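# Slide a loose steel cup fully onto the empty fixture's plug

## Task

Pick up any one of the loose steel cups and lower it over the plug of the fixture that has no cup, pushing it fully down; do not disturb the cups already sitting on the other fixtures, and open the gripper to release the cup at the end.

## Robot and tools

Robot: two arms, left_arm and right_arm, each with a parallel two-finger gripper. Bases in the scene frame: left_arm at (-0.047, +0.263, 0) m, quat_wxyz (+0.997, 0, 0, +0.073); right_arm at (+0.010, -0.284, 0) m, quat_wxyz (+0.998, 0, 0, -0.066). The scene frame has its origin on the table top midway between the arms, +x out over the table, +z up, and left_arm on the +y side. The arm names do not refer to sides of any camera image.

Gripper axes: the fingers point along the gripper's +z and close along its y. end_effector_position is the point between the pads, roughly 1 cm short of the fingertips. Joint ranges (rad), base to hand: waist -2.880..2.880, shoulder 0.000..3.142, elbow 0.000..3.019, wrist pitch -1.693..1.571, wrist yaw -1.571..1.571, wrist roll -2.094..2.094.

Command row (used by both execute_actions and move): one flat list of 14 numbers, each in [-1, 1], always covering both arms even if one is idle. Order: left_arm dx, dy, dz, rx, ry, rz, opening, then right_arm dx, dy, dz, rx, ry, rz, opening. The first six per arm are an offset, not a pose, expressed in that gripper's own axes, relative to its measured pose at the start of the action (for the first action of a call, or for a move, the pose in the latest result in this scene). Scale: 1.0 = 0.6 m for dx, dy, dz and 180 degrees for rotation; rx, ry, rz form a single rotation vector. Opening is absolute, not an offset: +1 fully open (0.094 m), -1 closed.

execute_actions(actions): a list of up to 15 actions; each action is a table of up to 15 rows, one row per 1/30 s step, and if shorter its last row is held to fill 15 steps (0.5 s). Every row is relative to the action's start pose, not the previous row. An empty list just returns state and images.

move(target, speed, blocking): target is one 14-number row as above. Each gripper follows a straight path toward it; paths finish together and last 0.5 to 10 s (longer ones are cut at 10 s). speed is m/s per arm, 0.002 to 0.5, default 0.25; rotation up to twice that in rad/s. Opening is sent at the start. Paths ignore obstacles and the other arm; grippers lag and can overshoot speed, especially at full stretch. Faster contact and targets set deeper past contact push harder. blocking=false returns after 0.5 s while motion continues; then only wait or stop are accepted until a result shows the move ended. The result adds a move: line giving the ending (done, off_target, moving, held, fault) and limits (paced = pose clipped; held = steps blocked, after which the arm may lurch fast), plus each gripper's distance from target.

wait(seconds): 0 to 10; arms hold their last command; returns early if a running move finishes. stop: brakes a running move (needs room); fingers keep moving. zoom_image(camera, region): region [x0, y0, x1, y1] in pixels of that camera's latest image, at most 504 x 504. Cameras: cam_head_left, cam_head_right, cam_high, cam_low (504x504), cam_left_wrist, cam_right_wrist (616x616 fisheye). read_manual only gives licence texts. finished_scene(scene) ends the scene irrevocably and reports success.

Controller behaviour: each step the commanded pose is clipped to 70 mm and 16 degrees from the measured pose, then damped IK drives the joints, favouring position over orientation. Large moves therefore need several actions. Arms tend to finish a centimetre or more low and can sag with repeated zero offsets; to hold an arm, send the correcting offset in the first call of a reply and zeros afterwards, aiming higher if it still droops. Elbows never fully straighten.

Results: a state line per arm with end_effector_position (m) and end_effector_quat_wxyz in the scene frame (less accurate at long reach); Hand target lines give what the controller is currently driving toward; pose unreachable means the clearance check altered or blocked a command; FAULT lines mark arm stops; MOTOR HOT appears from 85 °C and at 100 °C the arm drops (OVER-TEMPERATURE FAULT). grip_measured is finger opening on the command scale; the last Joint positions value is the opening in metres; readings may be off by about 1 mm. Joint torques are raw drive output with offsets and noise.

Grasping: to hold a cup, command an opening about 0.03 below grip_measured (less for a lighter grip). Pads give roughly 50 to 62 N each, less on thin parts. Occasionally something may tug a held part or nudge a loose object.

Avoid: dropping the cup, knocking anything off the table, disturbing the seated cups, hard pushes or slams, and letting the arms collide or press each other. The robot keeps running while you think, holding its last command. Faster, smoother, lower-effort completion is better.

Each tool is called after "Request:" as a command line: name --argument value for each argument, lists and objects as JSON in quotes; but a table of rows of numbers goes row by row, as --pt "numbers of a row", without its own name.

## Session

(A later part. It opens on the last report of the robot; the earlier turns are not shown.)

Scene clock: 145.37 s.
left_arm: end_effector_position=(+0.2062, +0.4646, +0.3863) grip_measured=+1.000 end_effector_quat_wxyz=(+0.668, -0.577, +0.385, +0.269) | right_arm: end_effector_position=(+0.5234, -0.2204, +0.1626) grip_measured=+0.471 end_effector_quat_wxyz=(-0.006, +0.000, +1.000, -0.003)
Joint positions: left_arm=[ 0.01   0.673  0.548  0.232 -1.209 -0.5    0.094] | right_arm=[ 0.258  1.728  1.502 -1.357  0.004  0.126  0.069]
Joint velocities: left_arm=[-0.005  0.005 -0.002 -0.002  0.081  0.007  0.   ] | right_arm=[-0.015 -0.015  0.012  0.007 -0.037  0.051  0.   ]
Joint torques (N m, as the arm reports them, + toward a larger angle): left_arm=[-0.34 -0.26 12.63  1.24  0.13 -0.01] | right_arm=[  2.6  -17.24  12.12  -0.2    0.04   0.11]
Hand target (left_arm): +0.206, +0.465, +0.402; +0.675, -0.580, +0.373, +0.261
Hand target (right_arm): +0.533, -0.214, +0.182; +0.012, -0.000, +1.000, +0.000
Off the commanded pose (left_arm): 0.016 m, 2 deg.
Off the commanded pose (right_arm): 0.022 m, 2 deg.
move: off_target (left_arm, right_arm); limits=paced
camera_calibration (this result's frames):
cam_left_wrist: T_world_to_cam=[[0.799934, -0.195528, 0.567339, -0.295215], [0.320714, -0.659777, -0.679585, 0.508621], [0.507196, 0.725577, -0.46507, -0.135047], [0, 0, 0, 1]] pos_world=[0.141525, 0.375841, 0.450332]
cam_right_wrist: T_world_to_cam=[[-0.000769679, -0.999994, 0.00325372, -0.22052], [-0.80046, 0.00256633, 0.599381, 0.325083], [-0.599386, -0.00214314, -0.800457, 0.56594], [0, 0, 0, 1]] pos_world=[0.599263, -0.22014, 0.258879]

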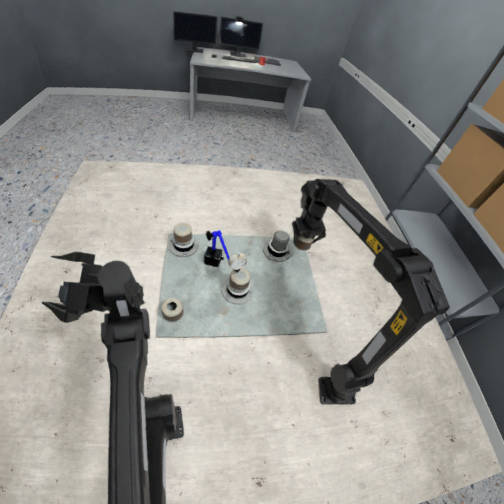

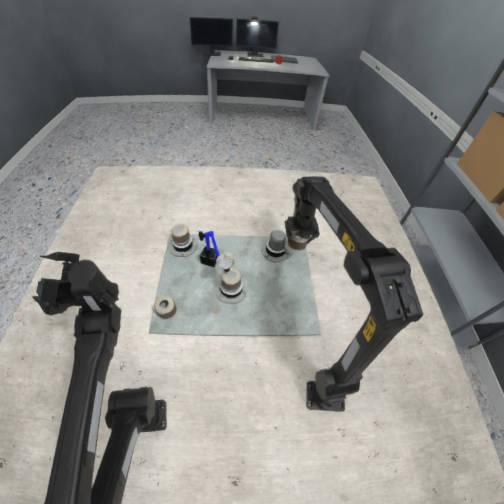

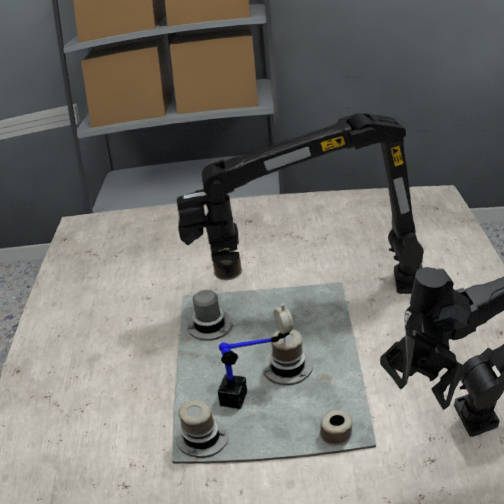

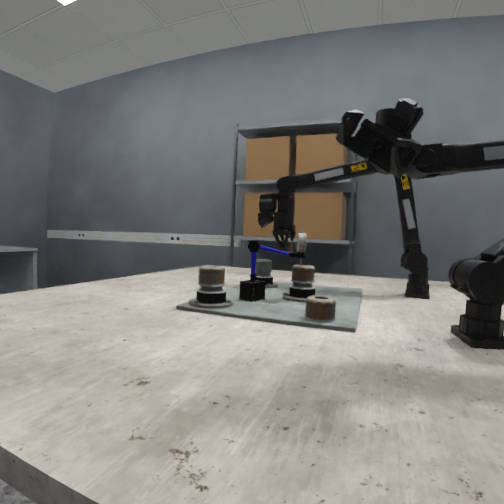

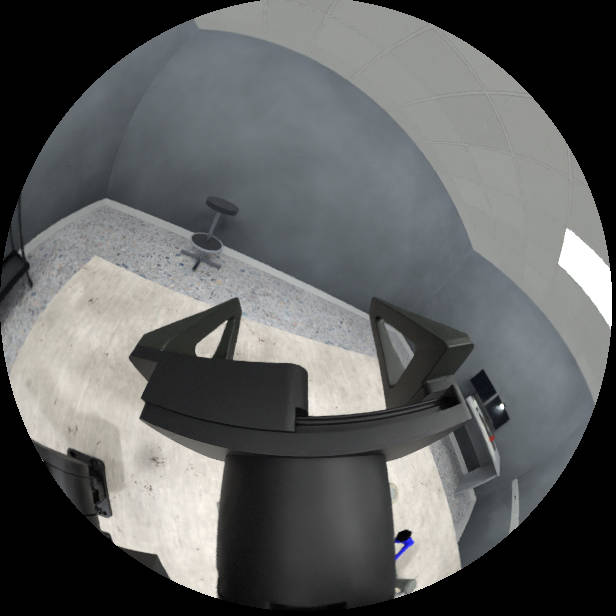

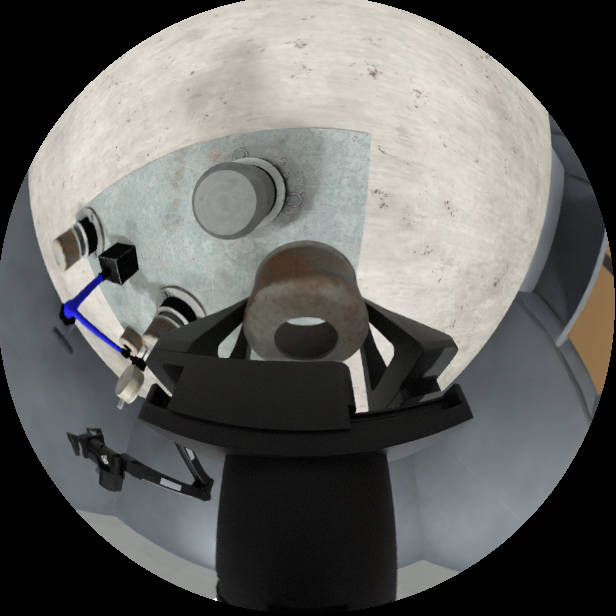

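Request:
execute_actions --actions '[[[-0.0209,-0.0157,0.0019,0.0012,-0.003,-0.0099,1,-0.0163,0.0120,-0.0324,-0.0019,-0.0115,0,0.425],[-0.0209,-0.0157,0.0019,0.0012,-0.003,-0.0099,1,-0.0200,0.0157,-0.0320,-0.0019,-0.0115,0,0.425],[-0.0209,-0.0157,0.0019,0.0012,-0.003,-0.0099,1,-0.0258,0.0216,-0.0314,-0.0019,-0.0115,0,0.425],[-0.0209,-0.0157,0.0019,0.0012,-0.003,-0.0099,1,-0.0333,0.0291,-0.0306,-0.0019,-0.0115,0,0.425],[-0.0209,-0.0157,0.0019,0.0012,-0.003,-0.0099,1,-0.0421,0.0379,-0.0296,-0.0019,-0.0115,0,0.425],[-0.0209,-0.0157,0.0019,0.0012,-0.003,-0.0099,1,-0.0518,0.0477,-0.0286,-0.0019,-0.0115,0,0.425],[-0.0209,-0.0157,0.0019,0.0012,-0.003,-0.0099,1,-0.0621,0.0580,-0.0274,-0.0019,-0.0115,0,0.425],[-0.0209,-0.0157,0.0019,0.0012,-0.003,-0.0099,1,-0.0725,0.0685,-0.0263,-0.0019,-0.0115,0,0.425],[-0.0209,-0.0157,0.0019,0.0012,-0.003,-0.0099,1,-0.0828,0.0788,-0.0252,-0.0019,-0.0115,0,0.425],[-0.0209,-0.0157,0.0019,0.0012,-0.003,-0.0099,1,-0.0925,0.0886,-0.0241,-0.0019,-0.0115,0,0.425],[-0.0209,-0.0157,0.0019,0.0012,-0.003,-0.0099,1,-0.1012,0.0974,-0.0231,-0.0019,-0.0115,0,0.425],[-0.0209,-0.0157,0.0019,0.0012,-0.003,-0.0099,1,-0.1087,0.1049,-0.0223,-0.0019,-0.0115,0,0.425],[-0.0209,-0.0157,0.0019,0.0012,-0.003,-0.0099,1,-0.1145,0.1108,-0.0217,-0.0019,-0.0115,0,0.425],[-0.0209,-0.0157,0.0019,0.0012,-0.003,-0.0099,1,-0.1183,0.1145,-0.0213,-0.0019,-0.0115,0,0.425],[-0.0209,-0.0157,0.0019,0.0012,-0.003,-0.0099,1,-0.1196,0.1159,-0.0211,-0.0019,-0.0115,0,0.425]]]'

Request:
wait --seconds 0.8

Scene clock: 183.00 s.
left_arm: end_effector_position=(+0.2062, +0.4646, +0.3863) grip_measured=+1.000 end_effector_quat_wxyz=(+0.668, -0.577, +0.385, +0.269) | right_arm: end_effector_position=(+0.5780, -0.1624, +0.1605) grip_measured=+0.471 end_effector_quat_wxyz=(+0.004, -0.008, +1.000, -0.001)
Joint positions: left_arm=[ 0.01   0.673  0.548  0.232 -1.209 -0.5    0.094] | right_arm=[ 0.345  1.882  1.714 -1.396  0.004  0.198  0.069]
Joint velocities: left_arm=[-0.024 -0.015 -0.017 -0.007 -0.007  0.051  0.   ] | right_arm=[ 0.239  0.435  0.427 -0.115 -0.022  0.066 -0.   ]
Joint torques (N m, as the arm reports them, + toward a larger angle): left_arm=[-0.34 -0.25 12.62  1.23  0.13 -0.01] | right_arm=[  0.89 -19.17  12.68  -0.54   0.05   0.11]
Hand target (left_arm): +0.206, +0.465, +0.402; +0.675, -0.580, +0.373, +0.261
Hand target (right_arm): +0.593, -0.150, +0.173; +0.014, -0.000, +1.000, +0.002
Off the commanded pose (left_arm): 0.016 m, 2 deg.
Off the commanded pose (right_arm): 0.025 m, 1 deg.
camera_calibration (this result's frames):
cam_left_wrist: T_world_to_cam=[[0.799934, -0.195528, 0.567339, -0.295215], [0.320714, -0.659777, -0.679585, 0.508621], [0.507196, 0.725577, -0.46507, -0.135047], [0, 0, 0, 1]] pos_world=[0.141525, 0.375841, 0.450332]
cam_right_wrist: T_world_to_cam=[[0.0148337, -0.99989, 0.000230459, -0.170988], [-0.811925, -0.0119106, 0.583641, 0.376658], [-0.583574, -0.00884465, -0.812012, 0.588743], [0, 0, 0, 1]] pos_world=[0.651929, -0.161276, 0.258273]

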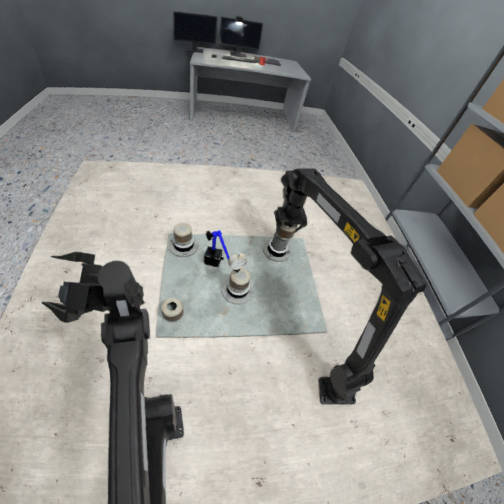

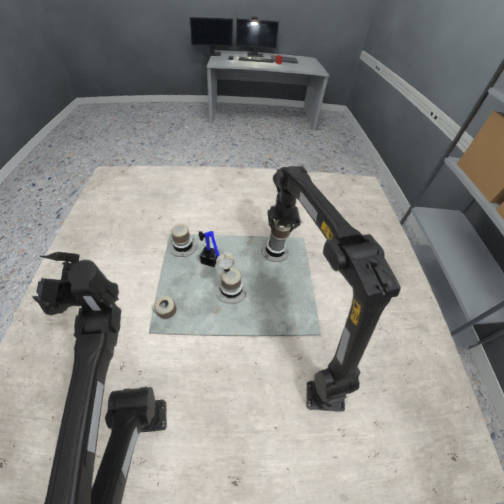

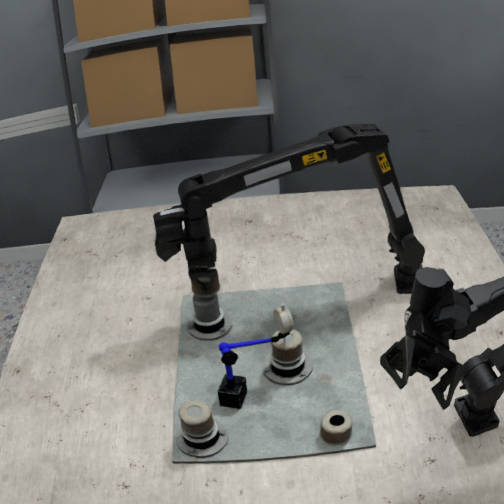

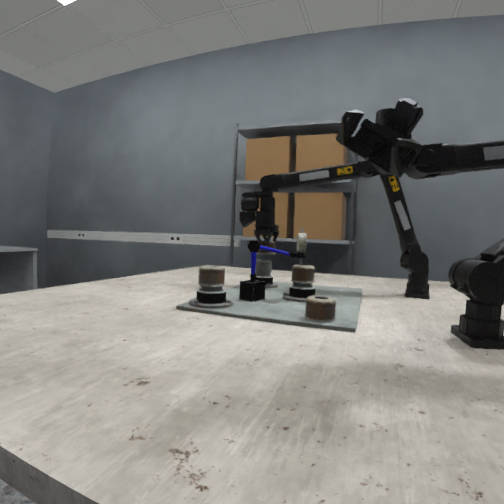

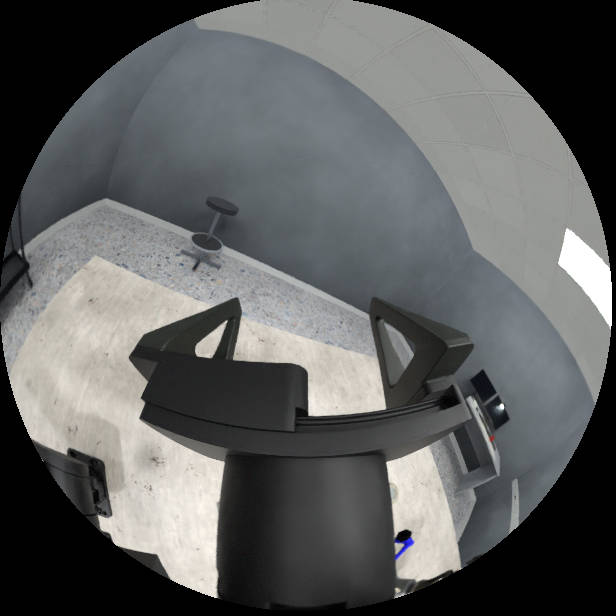

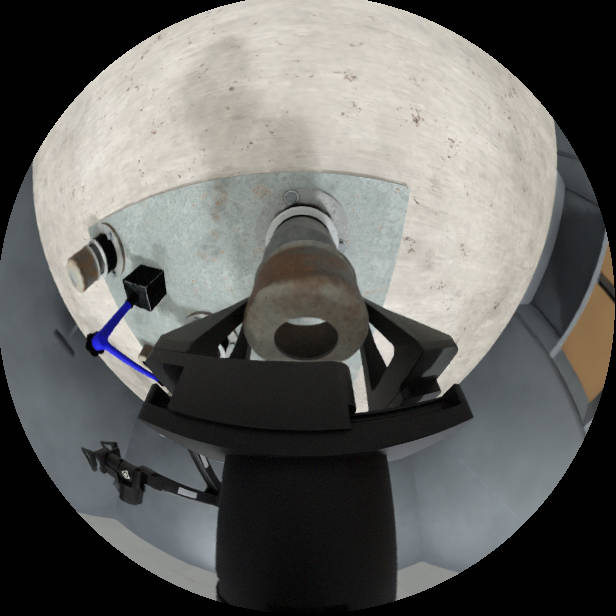

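Scene clock: 183.80 s.
left_arm: end_effector_position=(+0.2062, +0.4646, +0.3863) grip_measured=+1.000 end_effector_quat_wxyz=(+0.668, -0.577, +0.385, +0.269) | right_arm: end_effector_position=(+0.5787, -0.1515, +0.1480) grip_measured=+0.471 end_effector_quat_wxyz=(-0.011, -0.007, +1.000, -0.005)
Joint positions: left_arm=[ 0.01   0.673  0.548  0.232 -1.209 -0.5    0.094] | right_arm=[ 0.363  1.917  1.732 -1.409  0.004  0.218  0.069]
Joint velocities: left_arm=[-0.005 -0.005 -0.002 -0.012 -0.037  0.051  0.   ] | right_arm=[-0.015 -0.005 -0.022 -0.012 -0.022  0.022  0.001]
Joint torques (N m, as the arm reports them, + toward a larger angle): left_arm=[-0.28 -0.21 12.63  1.25  0.13 -0.01] | right_arm=[  1.14 -20.    13.36  -0.23   0.07   0.09]
Hand target (left_arm): +0.206, +0.465, +0.402; +0.675, -0.580, +0.373, +0.261
Hand target (right_arm): +0.593, -0.150, +0.173; +0.014, -0.000, +1.000, +0.002
Off the commanded pose (left_arm): 0.016 m, 2 deg.
Off the commanded pose (right_arm): 0.031 m, 3 deg.
wait: 0.80 s; at rest by 0.33 s
camera_calibration (this result's frames):
cam_left_wrist: T_world_to_cam=[[0.799934, -0.195528, 0.567339, -0.295215], [0.320714, -0.659777, -0.679585, 0.508621], [0.507196, 0.725577, -0.46507, -0.135047], [0, 0, 0, 1]] pos_world=[0.141525, 0.375841, 0.450332]
cam_right_wrist: T_world_to_cam=[[0.0126437, -0.999898, 0.00660682, -0.159813], [-0.794515, -0.00603443, 0.607215, 0.371975], [-0.607113, -0.0129266, -0.79451, 0.589496], [0, 0, 0, 1]] pos_world=[0.655451, -0.149932, 0.243548]

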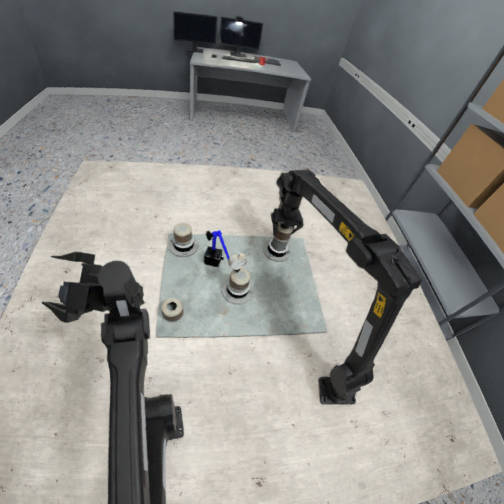

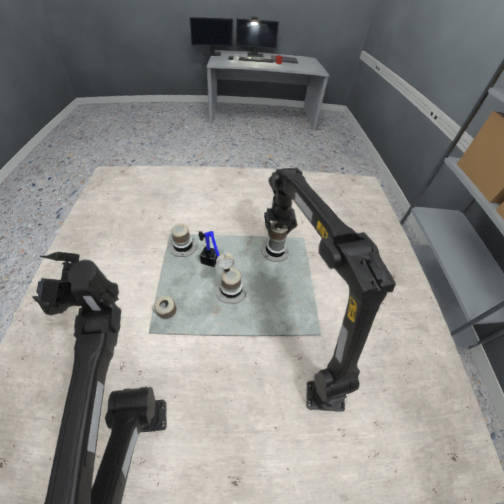

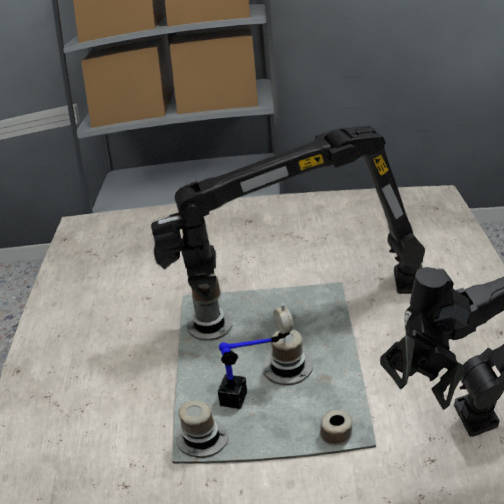

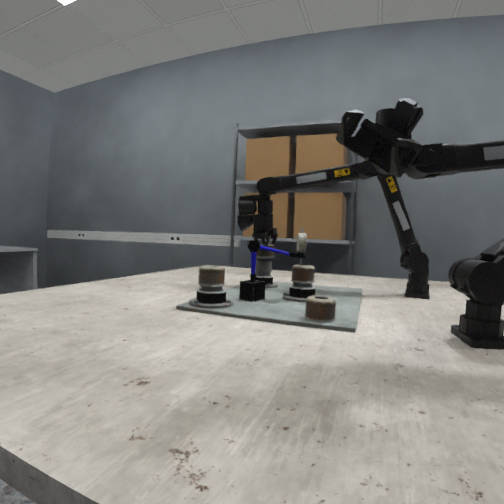

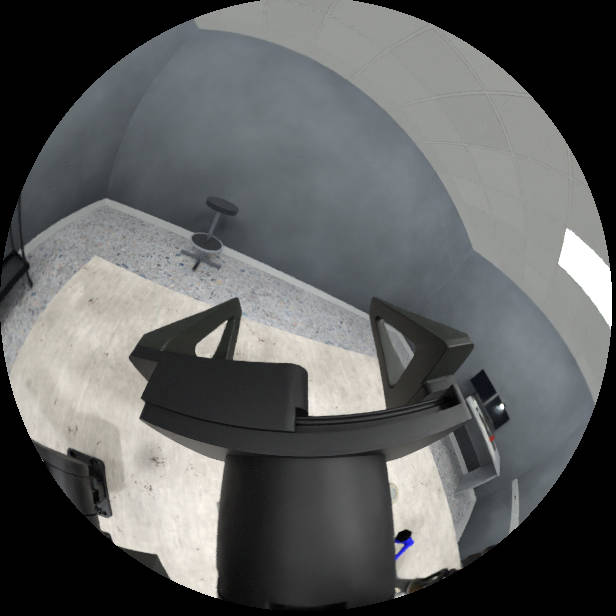

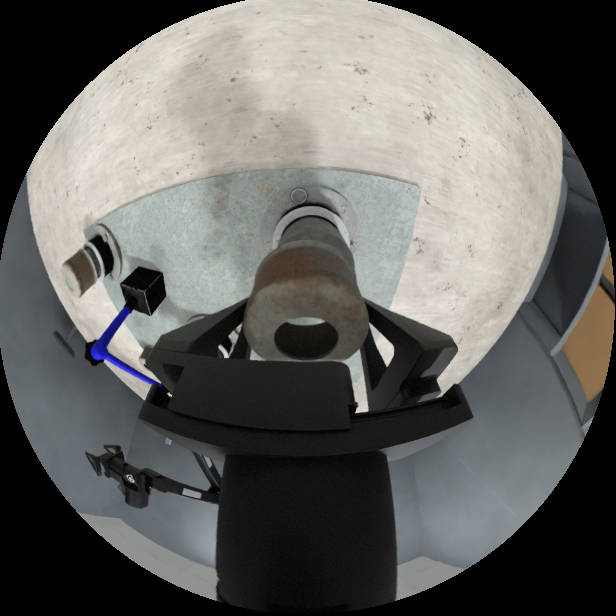

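Request:
execute_actions --actions '[[[-0.0209,-0.0157,0.0019,0.0012,-0.003,-0.0099,1,-0.0235,-0.0020,-0.0327,-0.0043,-0.0148,0.0045,0.425],[-0.0209,-0.0157,0.0019,0.0012,-0.003,-0.0099,1,-0.0240,-0.0057,-0.0232,-0.0042,-0.0136,0.0045,0.425],[-0.0209,-0.0157,0.0019,0.0012,-0.003,-0.0099,1,-0.0245,-0.0087,-0.0155,-0.0040,-0.0127,0.0045,0.425],[-0.0209,-0.0157,0.0019,0.0012,-0.003,-0.0099,1,-0.0248,-0.0112,-0.0092,-0.0039,-0.0119,0.0045,0.425],[-0.0209,-0.0157,0.0019,0.0012,-0.003,-0.0099,1,-0.0251,-0.0132,-0.0041,-0.0038,-0.0113,0.0045,0.425],[-0.0209,-0.0157,0.0019,0.0012,-0.003,-0.0099,1,-0.0254,-0.0152,0.0010,-0.0038,-0.0107,0.0045,0.425],[-0.0209,-0.0157,0.0019,0.0012,-0.003,-0.0099,1,-0.0257,-0.0172,0.0061,-0.0037,-0.0101,0.0045,0.425],[-0.0209,-0.0157,0.0019,0.0012,-0.003,-0.0099,1,-0.0260,-0.0189,0.0105,-0.0036,-0.0096,0.0045,0.425],[-0.0209,-0.0157,0.0019,0.0012,-0.003,-0.0099,1,-0.0262,-0.0204,0.0143,-0.0035,-0.0091,0.0045,0.425],[-0.0209,-0.0157,0.0019,0.0012,-0.003,-0.0099,1,-0.0264,-0.0217,0.0175,-0.0035,-0.0088,0.0045,0.425],[-0.0209,-0.0157,0.0019,0.0012,-0.003,-0.0099,1,-0.0265,-0.0227,0.0200,-0.0034,-0.0085,0.0045,0.425],[-0.0209,-0.0157,0.0019,0.0012,-0.003,-0.0099,1,-0.0266,-0.0232,0.0213,-0.0034,-0.0083,0.0045,0.425]]]'

Request:
wait --seconds 0.7

Scene clock: 227.13 s.
left_arm: end_effector_position=(+0.2062, +0.4646, +0.3863) grip_measured=+1.000 end_effector_quat_wxyz=(+0.668, -0.577, +0.385, +0.269) | right_arm: end_effector_position=(+0.5900, -0.1594, +0.1431) grip_measured=+0.471 end_effector_quat_wxyz=(+0.003, -0.000, +1.000, -0.001)
Joint positions: left_arm=[ 0.01   0.673  0.548  0.232 -1.209 -0.5    0.094] | right_arm=[ 0.345  1.925  1.732 -1.372  0.004  0.213  0.069]
Joint velocities: left_arm=[ 0.005 -0.005  0.002 -0.007 -0.022 -0.022  0.   ] | right_arm=[-0.044  0.034 -0.007  0.022 -0.066 -0.007 -0.   ]
Joint torques (N m, as the arm reports them, + toward a larger angle): left_arm=[-0.33 -0.2  12.62  1.24  0.13 -0.01] | right_arm=[  0.19 -19.08   8.57   1.11  -0.04  -0.12]
Hand target (left_arm): +0.206, +0.465, +0.402; +0.675, -0.580, +0.373, +0.261
Hand target (right_arm): +0.594, -0.165, +0.135; +0.002, +0.001, +1.000, +0.001
Off the commanded pose (left_arm): 0.016 m, 2 deg.
Off the commanded pose (right_arm): 0.011 m, 0 deg.
camera_calibration (this result's frames):
cam_left_wrist: T_world_to_cam=[[0.799934, -0.195528, 0.567339, -0.295215], [0.320714, -0.659777, -0.679585, 0.508621], [0.507196, 0.725577, -0.46507, -0.135047], [0, 0, 0, 1]] pos_world=[0.141525, 0.375841, 0.450332]
cam_right_wrist: T_world_to_cam=[[0.000343577, -1, -0.000391677, -0.159575], [-0.811289, -0.000507733, 0.584645, 0.397868], [-0.584646, 0.000116892, -0.811289, 0.583644], [0, 0, 0, 1]] pos_world=[0.664066, -0.159441, 0.24083]

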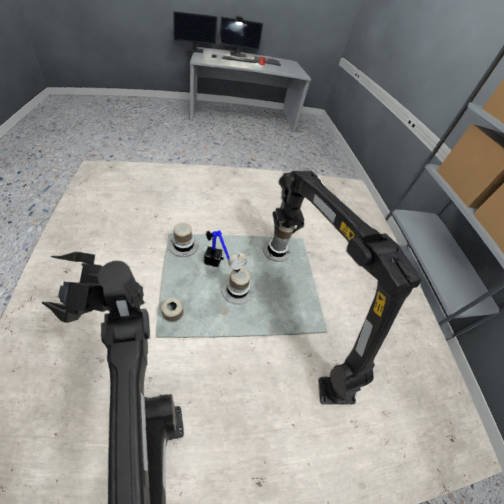

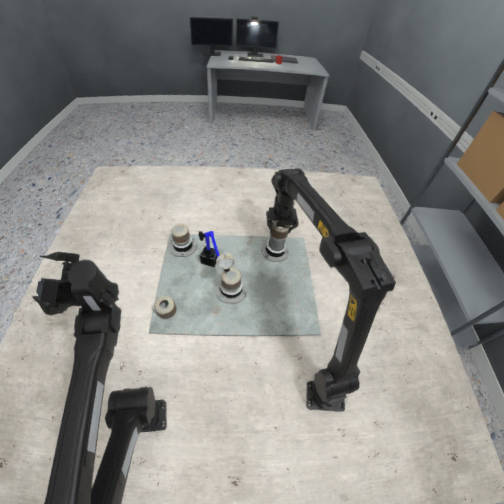

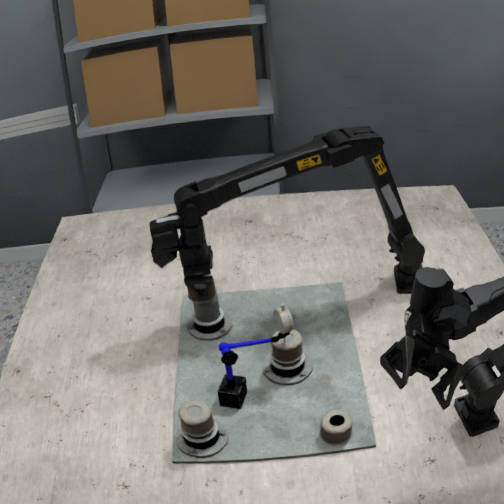

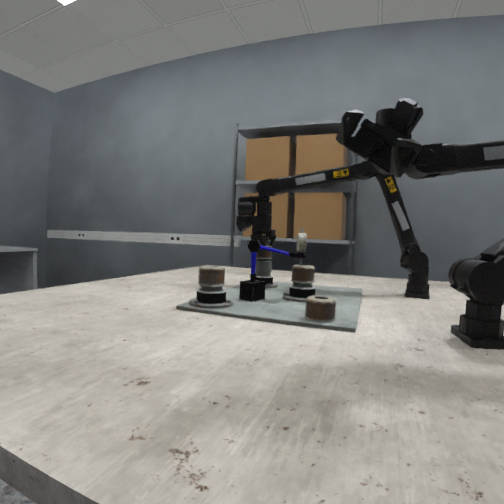

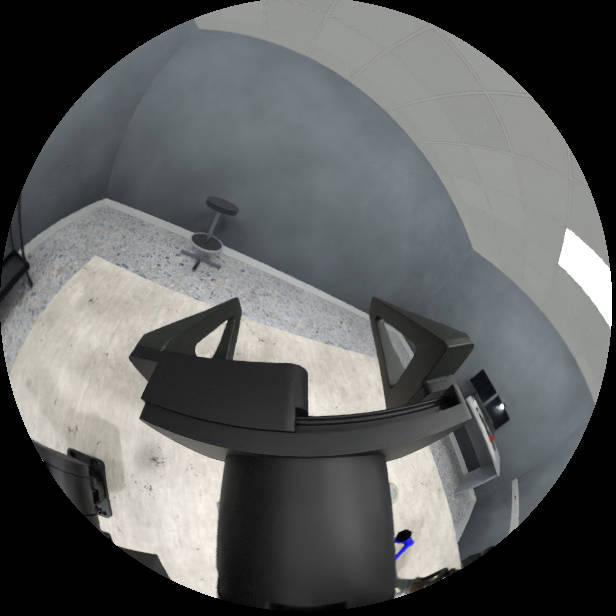

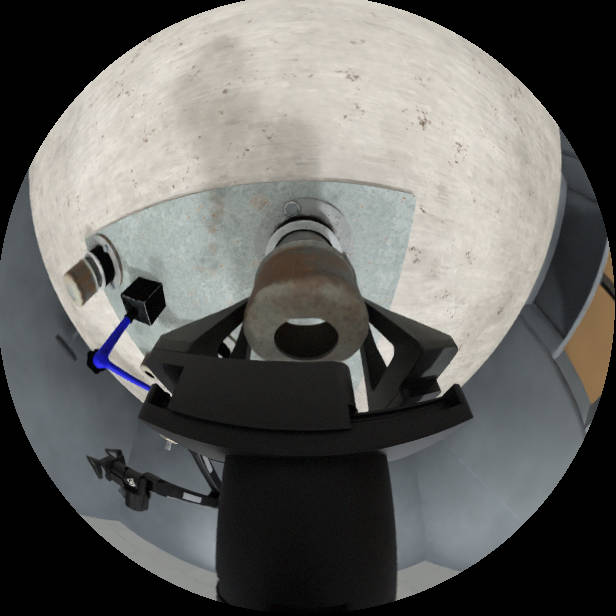

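Scene clock: 227.83 s.
left_arm: end_effector_position=(+0.2062, +0.4646, +0.3863) grip_measured=+1.000 end_effector_quat_wxyz=(+0.668, -0.577, +0.385, +0.269) | right_arm: end_effector_position=(+0.5892, -0.1609, +0.1386) grip_measured=+0.471 end_effector_quat_wxyz=(-0.001, -0.000, +1.000, -0.002)
Joint positions: left_arm=[ 0.01   0.673  0.548  0.232 -1.209 -0.5    0.094] | right_arm=[ 0.343  1.93   1.728 -1.371  0.003  0.211  0.069]
Joint velocities: left_arm=[-0.015 -0.005  0.007 -0.007 -0.022 -0.051  0.   ] | right_arm=[-0.005  0.005 -0.017 -0.007 -0.037  0.007 -0.   ]
Joint torques (N m, as the arm reports them, + toward a larger angle): left_arm=[-0.32 -0.21 12.62  1.24  0.13 -0.01] | right_arm=[  0.34 -19.34   8.88   1.03  -0.03  -0.11]
Hand target (left_arm): +0.206, +0.465, +0.402; +0.675, -0.580, +0.373, +0.261
Hand target (right_arm): +0.594, -0.165, +0.135; +0.002, +0.001, +1.000, +0.001
Off the commanded pose (left_arm): 0.016 m, 2 deg.
Off the commanded pose (right_arm): 0.008 m, 0 deg.
wait: 0.70 s; at rest by 0.30 s
camera_calibration (this result's frames):
cam_left_wrist: T_world_to_cam=[[0.799934, -0.195528, 0.567339, -0.295215], [0.320714, -0.659777, -0.679585, 0.508621], [0.507196, 0.725577, -0.46507, -0.135047], [0, 0, 0, 1]] pos_world=[0.141525, 0.375841, 0.450332]
cam_right_wrist: T_world_to_cam=[[-0.000416083, -0.999999, 0.0010103, -0.160825], [-0.806415, 0.000932977, 0.591349, 0.396274], [-0.59135, -0.00056867, -0.806415, 0.582629], [0, 0, 0, 1]] pos_world=[0.664032, -0.160864, 0.235667]

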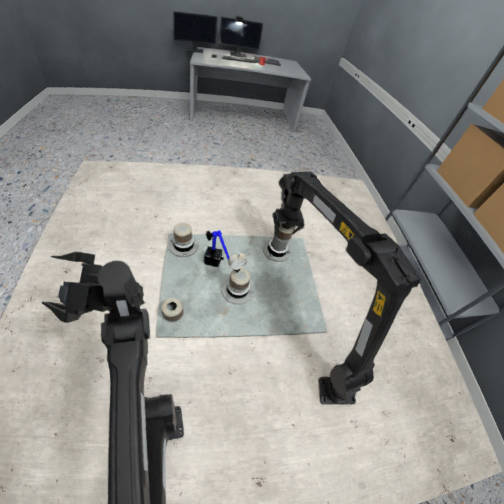

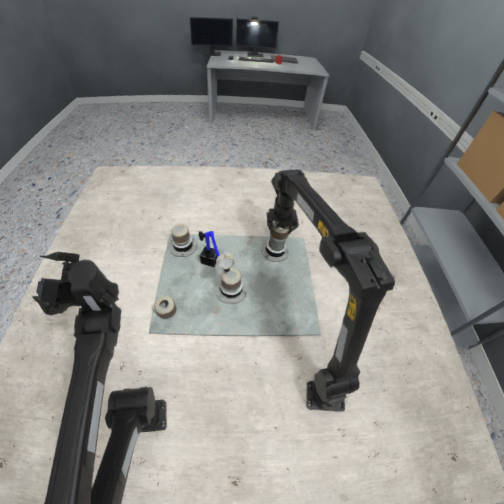

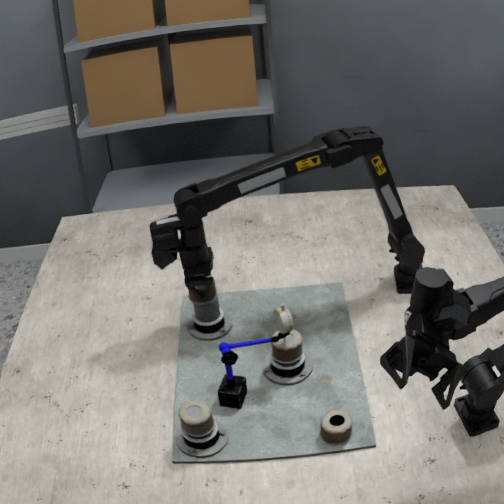

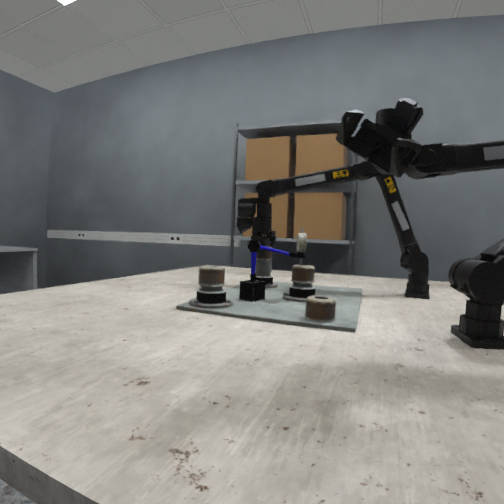

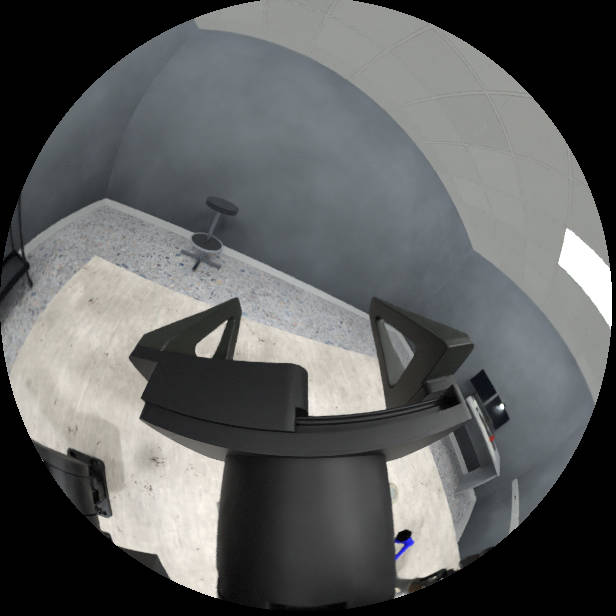

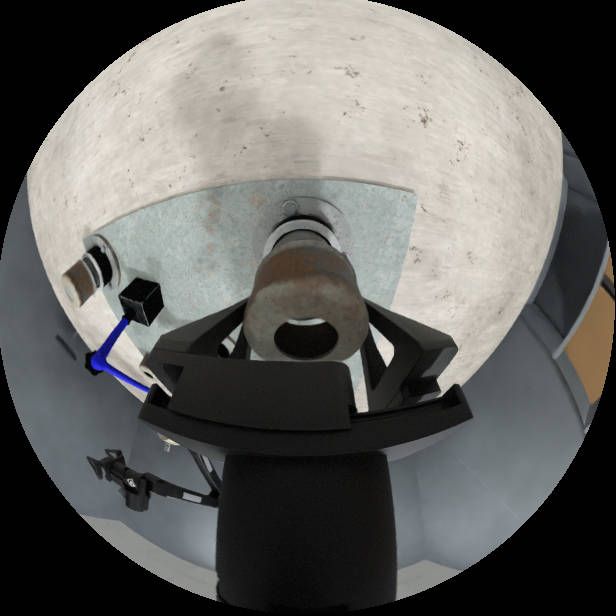

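Request:
zoom_image --camera "cam_right_wrist" --region '[243, 180, 369, 306]'

Request:
zoom_image --camera "cam_high" --region '[165, 255, 249, 345]'

Request:
zoom_image --camera "cam_low" --region '[232, 225, 295, 295]'

Request:
zoom_image --camera "cam_head_right" --region '[245, 200, 315, 270]'

Region (243, 180, 369, 306) of cam_right_wrist's 616x616 image, scaled by 4.000, with more detail than that image has.

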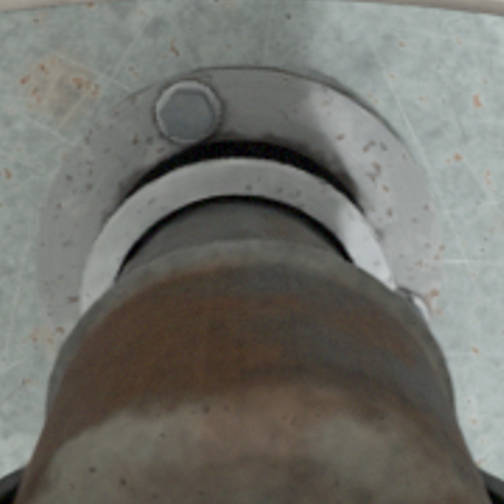

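Region (165, 255, 249, 345) of cam_high's 504x504 image, scaled by 5.600, with more detail than that image has; it fills the left 470 columns of this view, and the rest is white.

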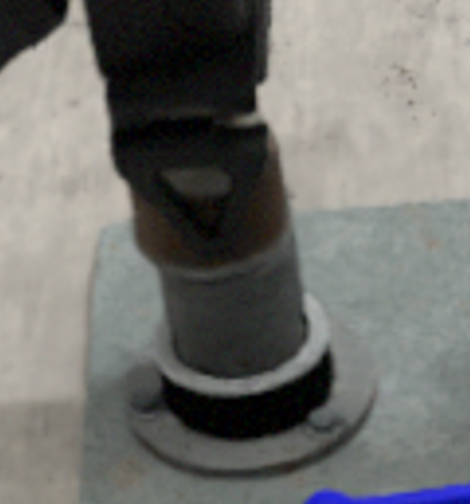

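Region (232, 225, 295, 295) of cam_low's 504x504 image, scaled by 7.200, with more detail than that image has; it fills the left 454 columns of this view, and the rest is white.

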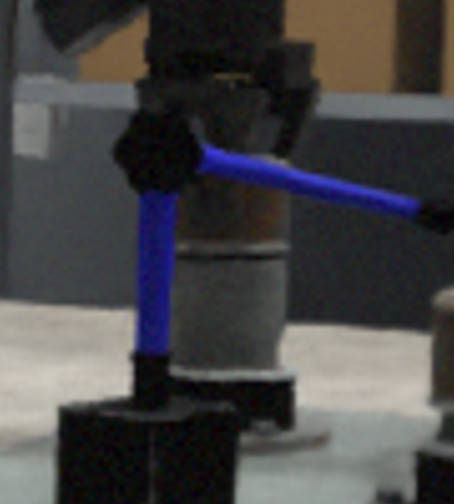

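Region (245, 200, 315, 270) of cam_head_right's 504x504 image, scaled by 7.200, with more detail than that image has.

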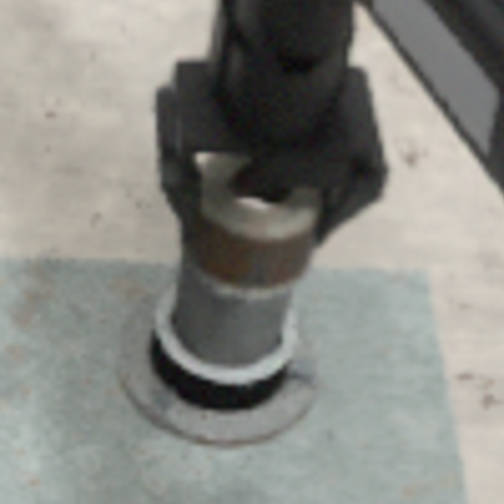

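Request:
zoom_image --camera "cam_high" --region '[180, 275, 230, 325]'

Request:
zoom_image --camera "cam_right_wrist" --region '[264, 300, 348, 370]'

Request:
zoom_image --camera "cam_head_left" --region '[255, 210, 305, 265]'

Request:
zoom_image --camera "cam_low" --region '[245, 240, 285, 285]'

Region (180, 275, 230, 325) of cam_high's 504x504 image, scaled by 10.080, with more detail than that image has.

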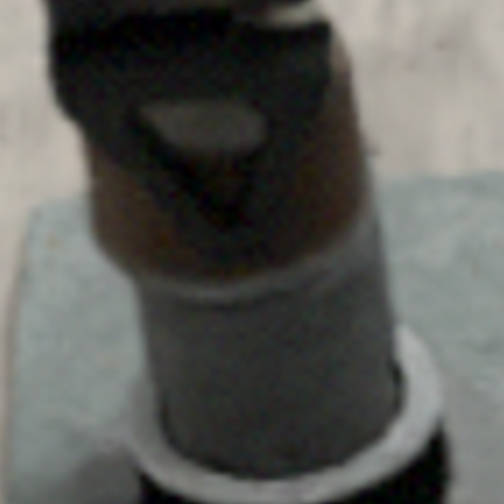

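Region (264, 300, 348, 370) of cam_right_wrist's 616x616 image, scaled by 6.000, with more detail than that image has.

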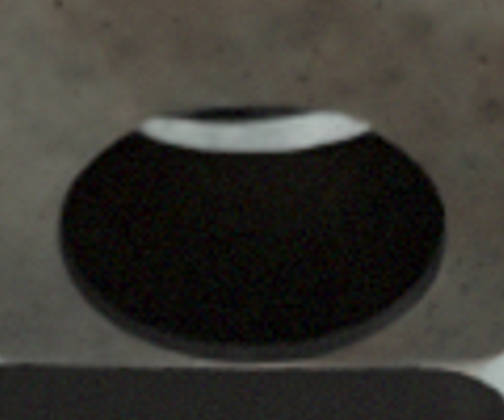

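Region (255, 210, 305, 265) of cam_head_left's 504x504 image, scaled by 9.164, with more detail than that image has; it fills the left 458 columns of this view, and the rest is white.

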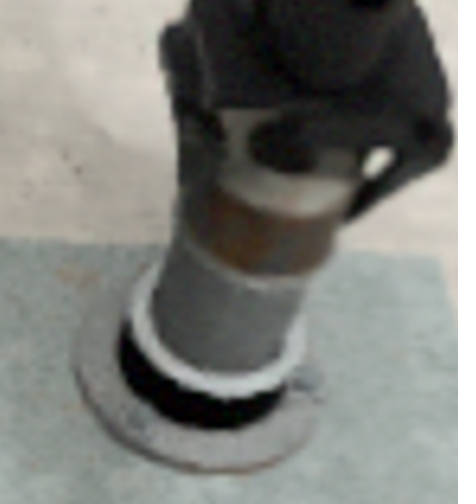

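Region (245, 240, 285, 285) of cam_low's 504x504 image, scaled by 11.200, with more detail than that image has.

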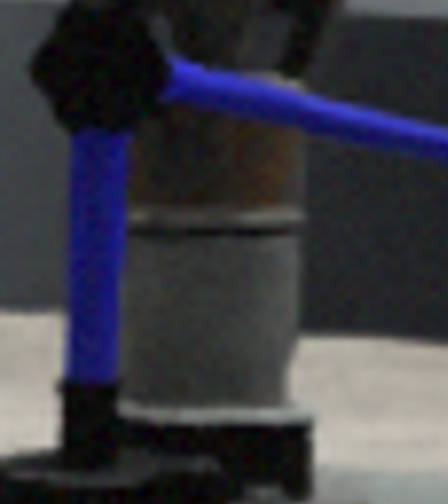

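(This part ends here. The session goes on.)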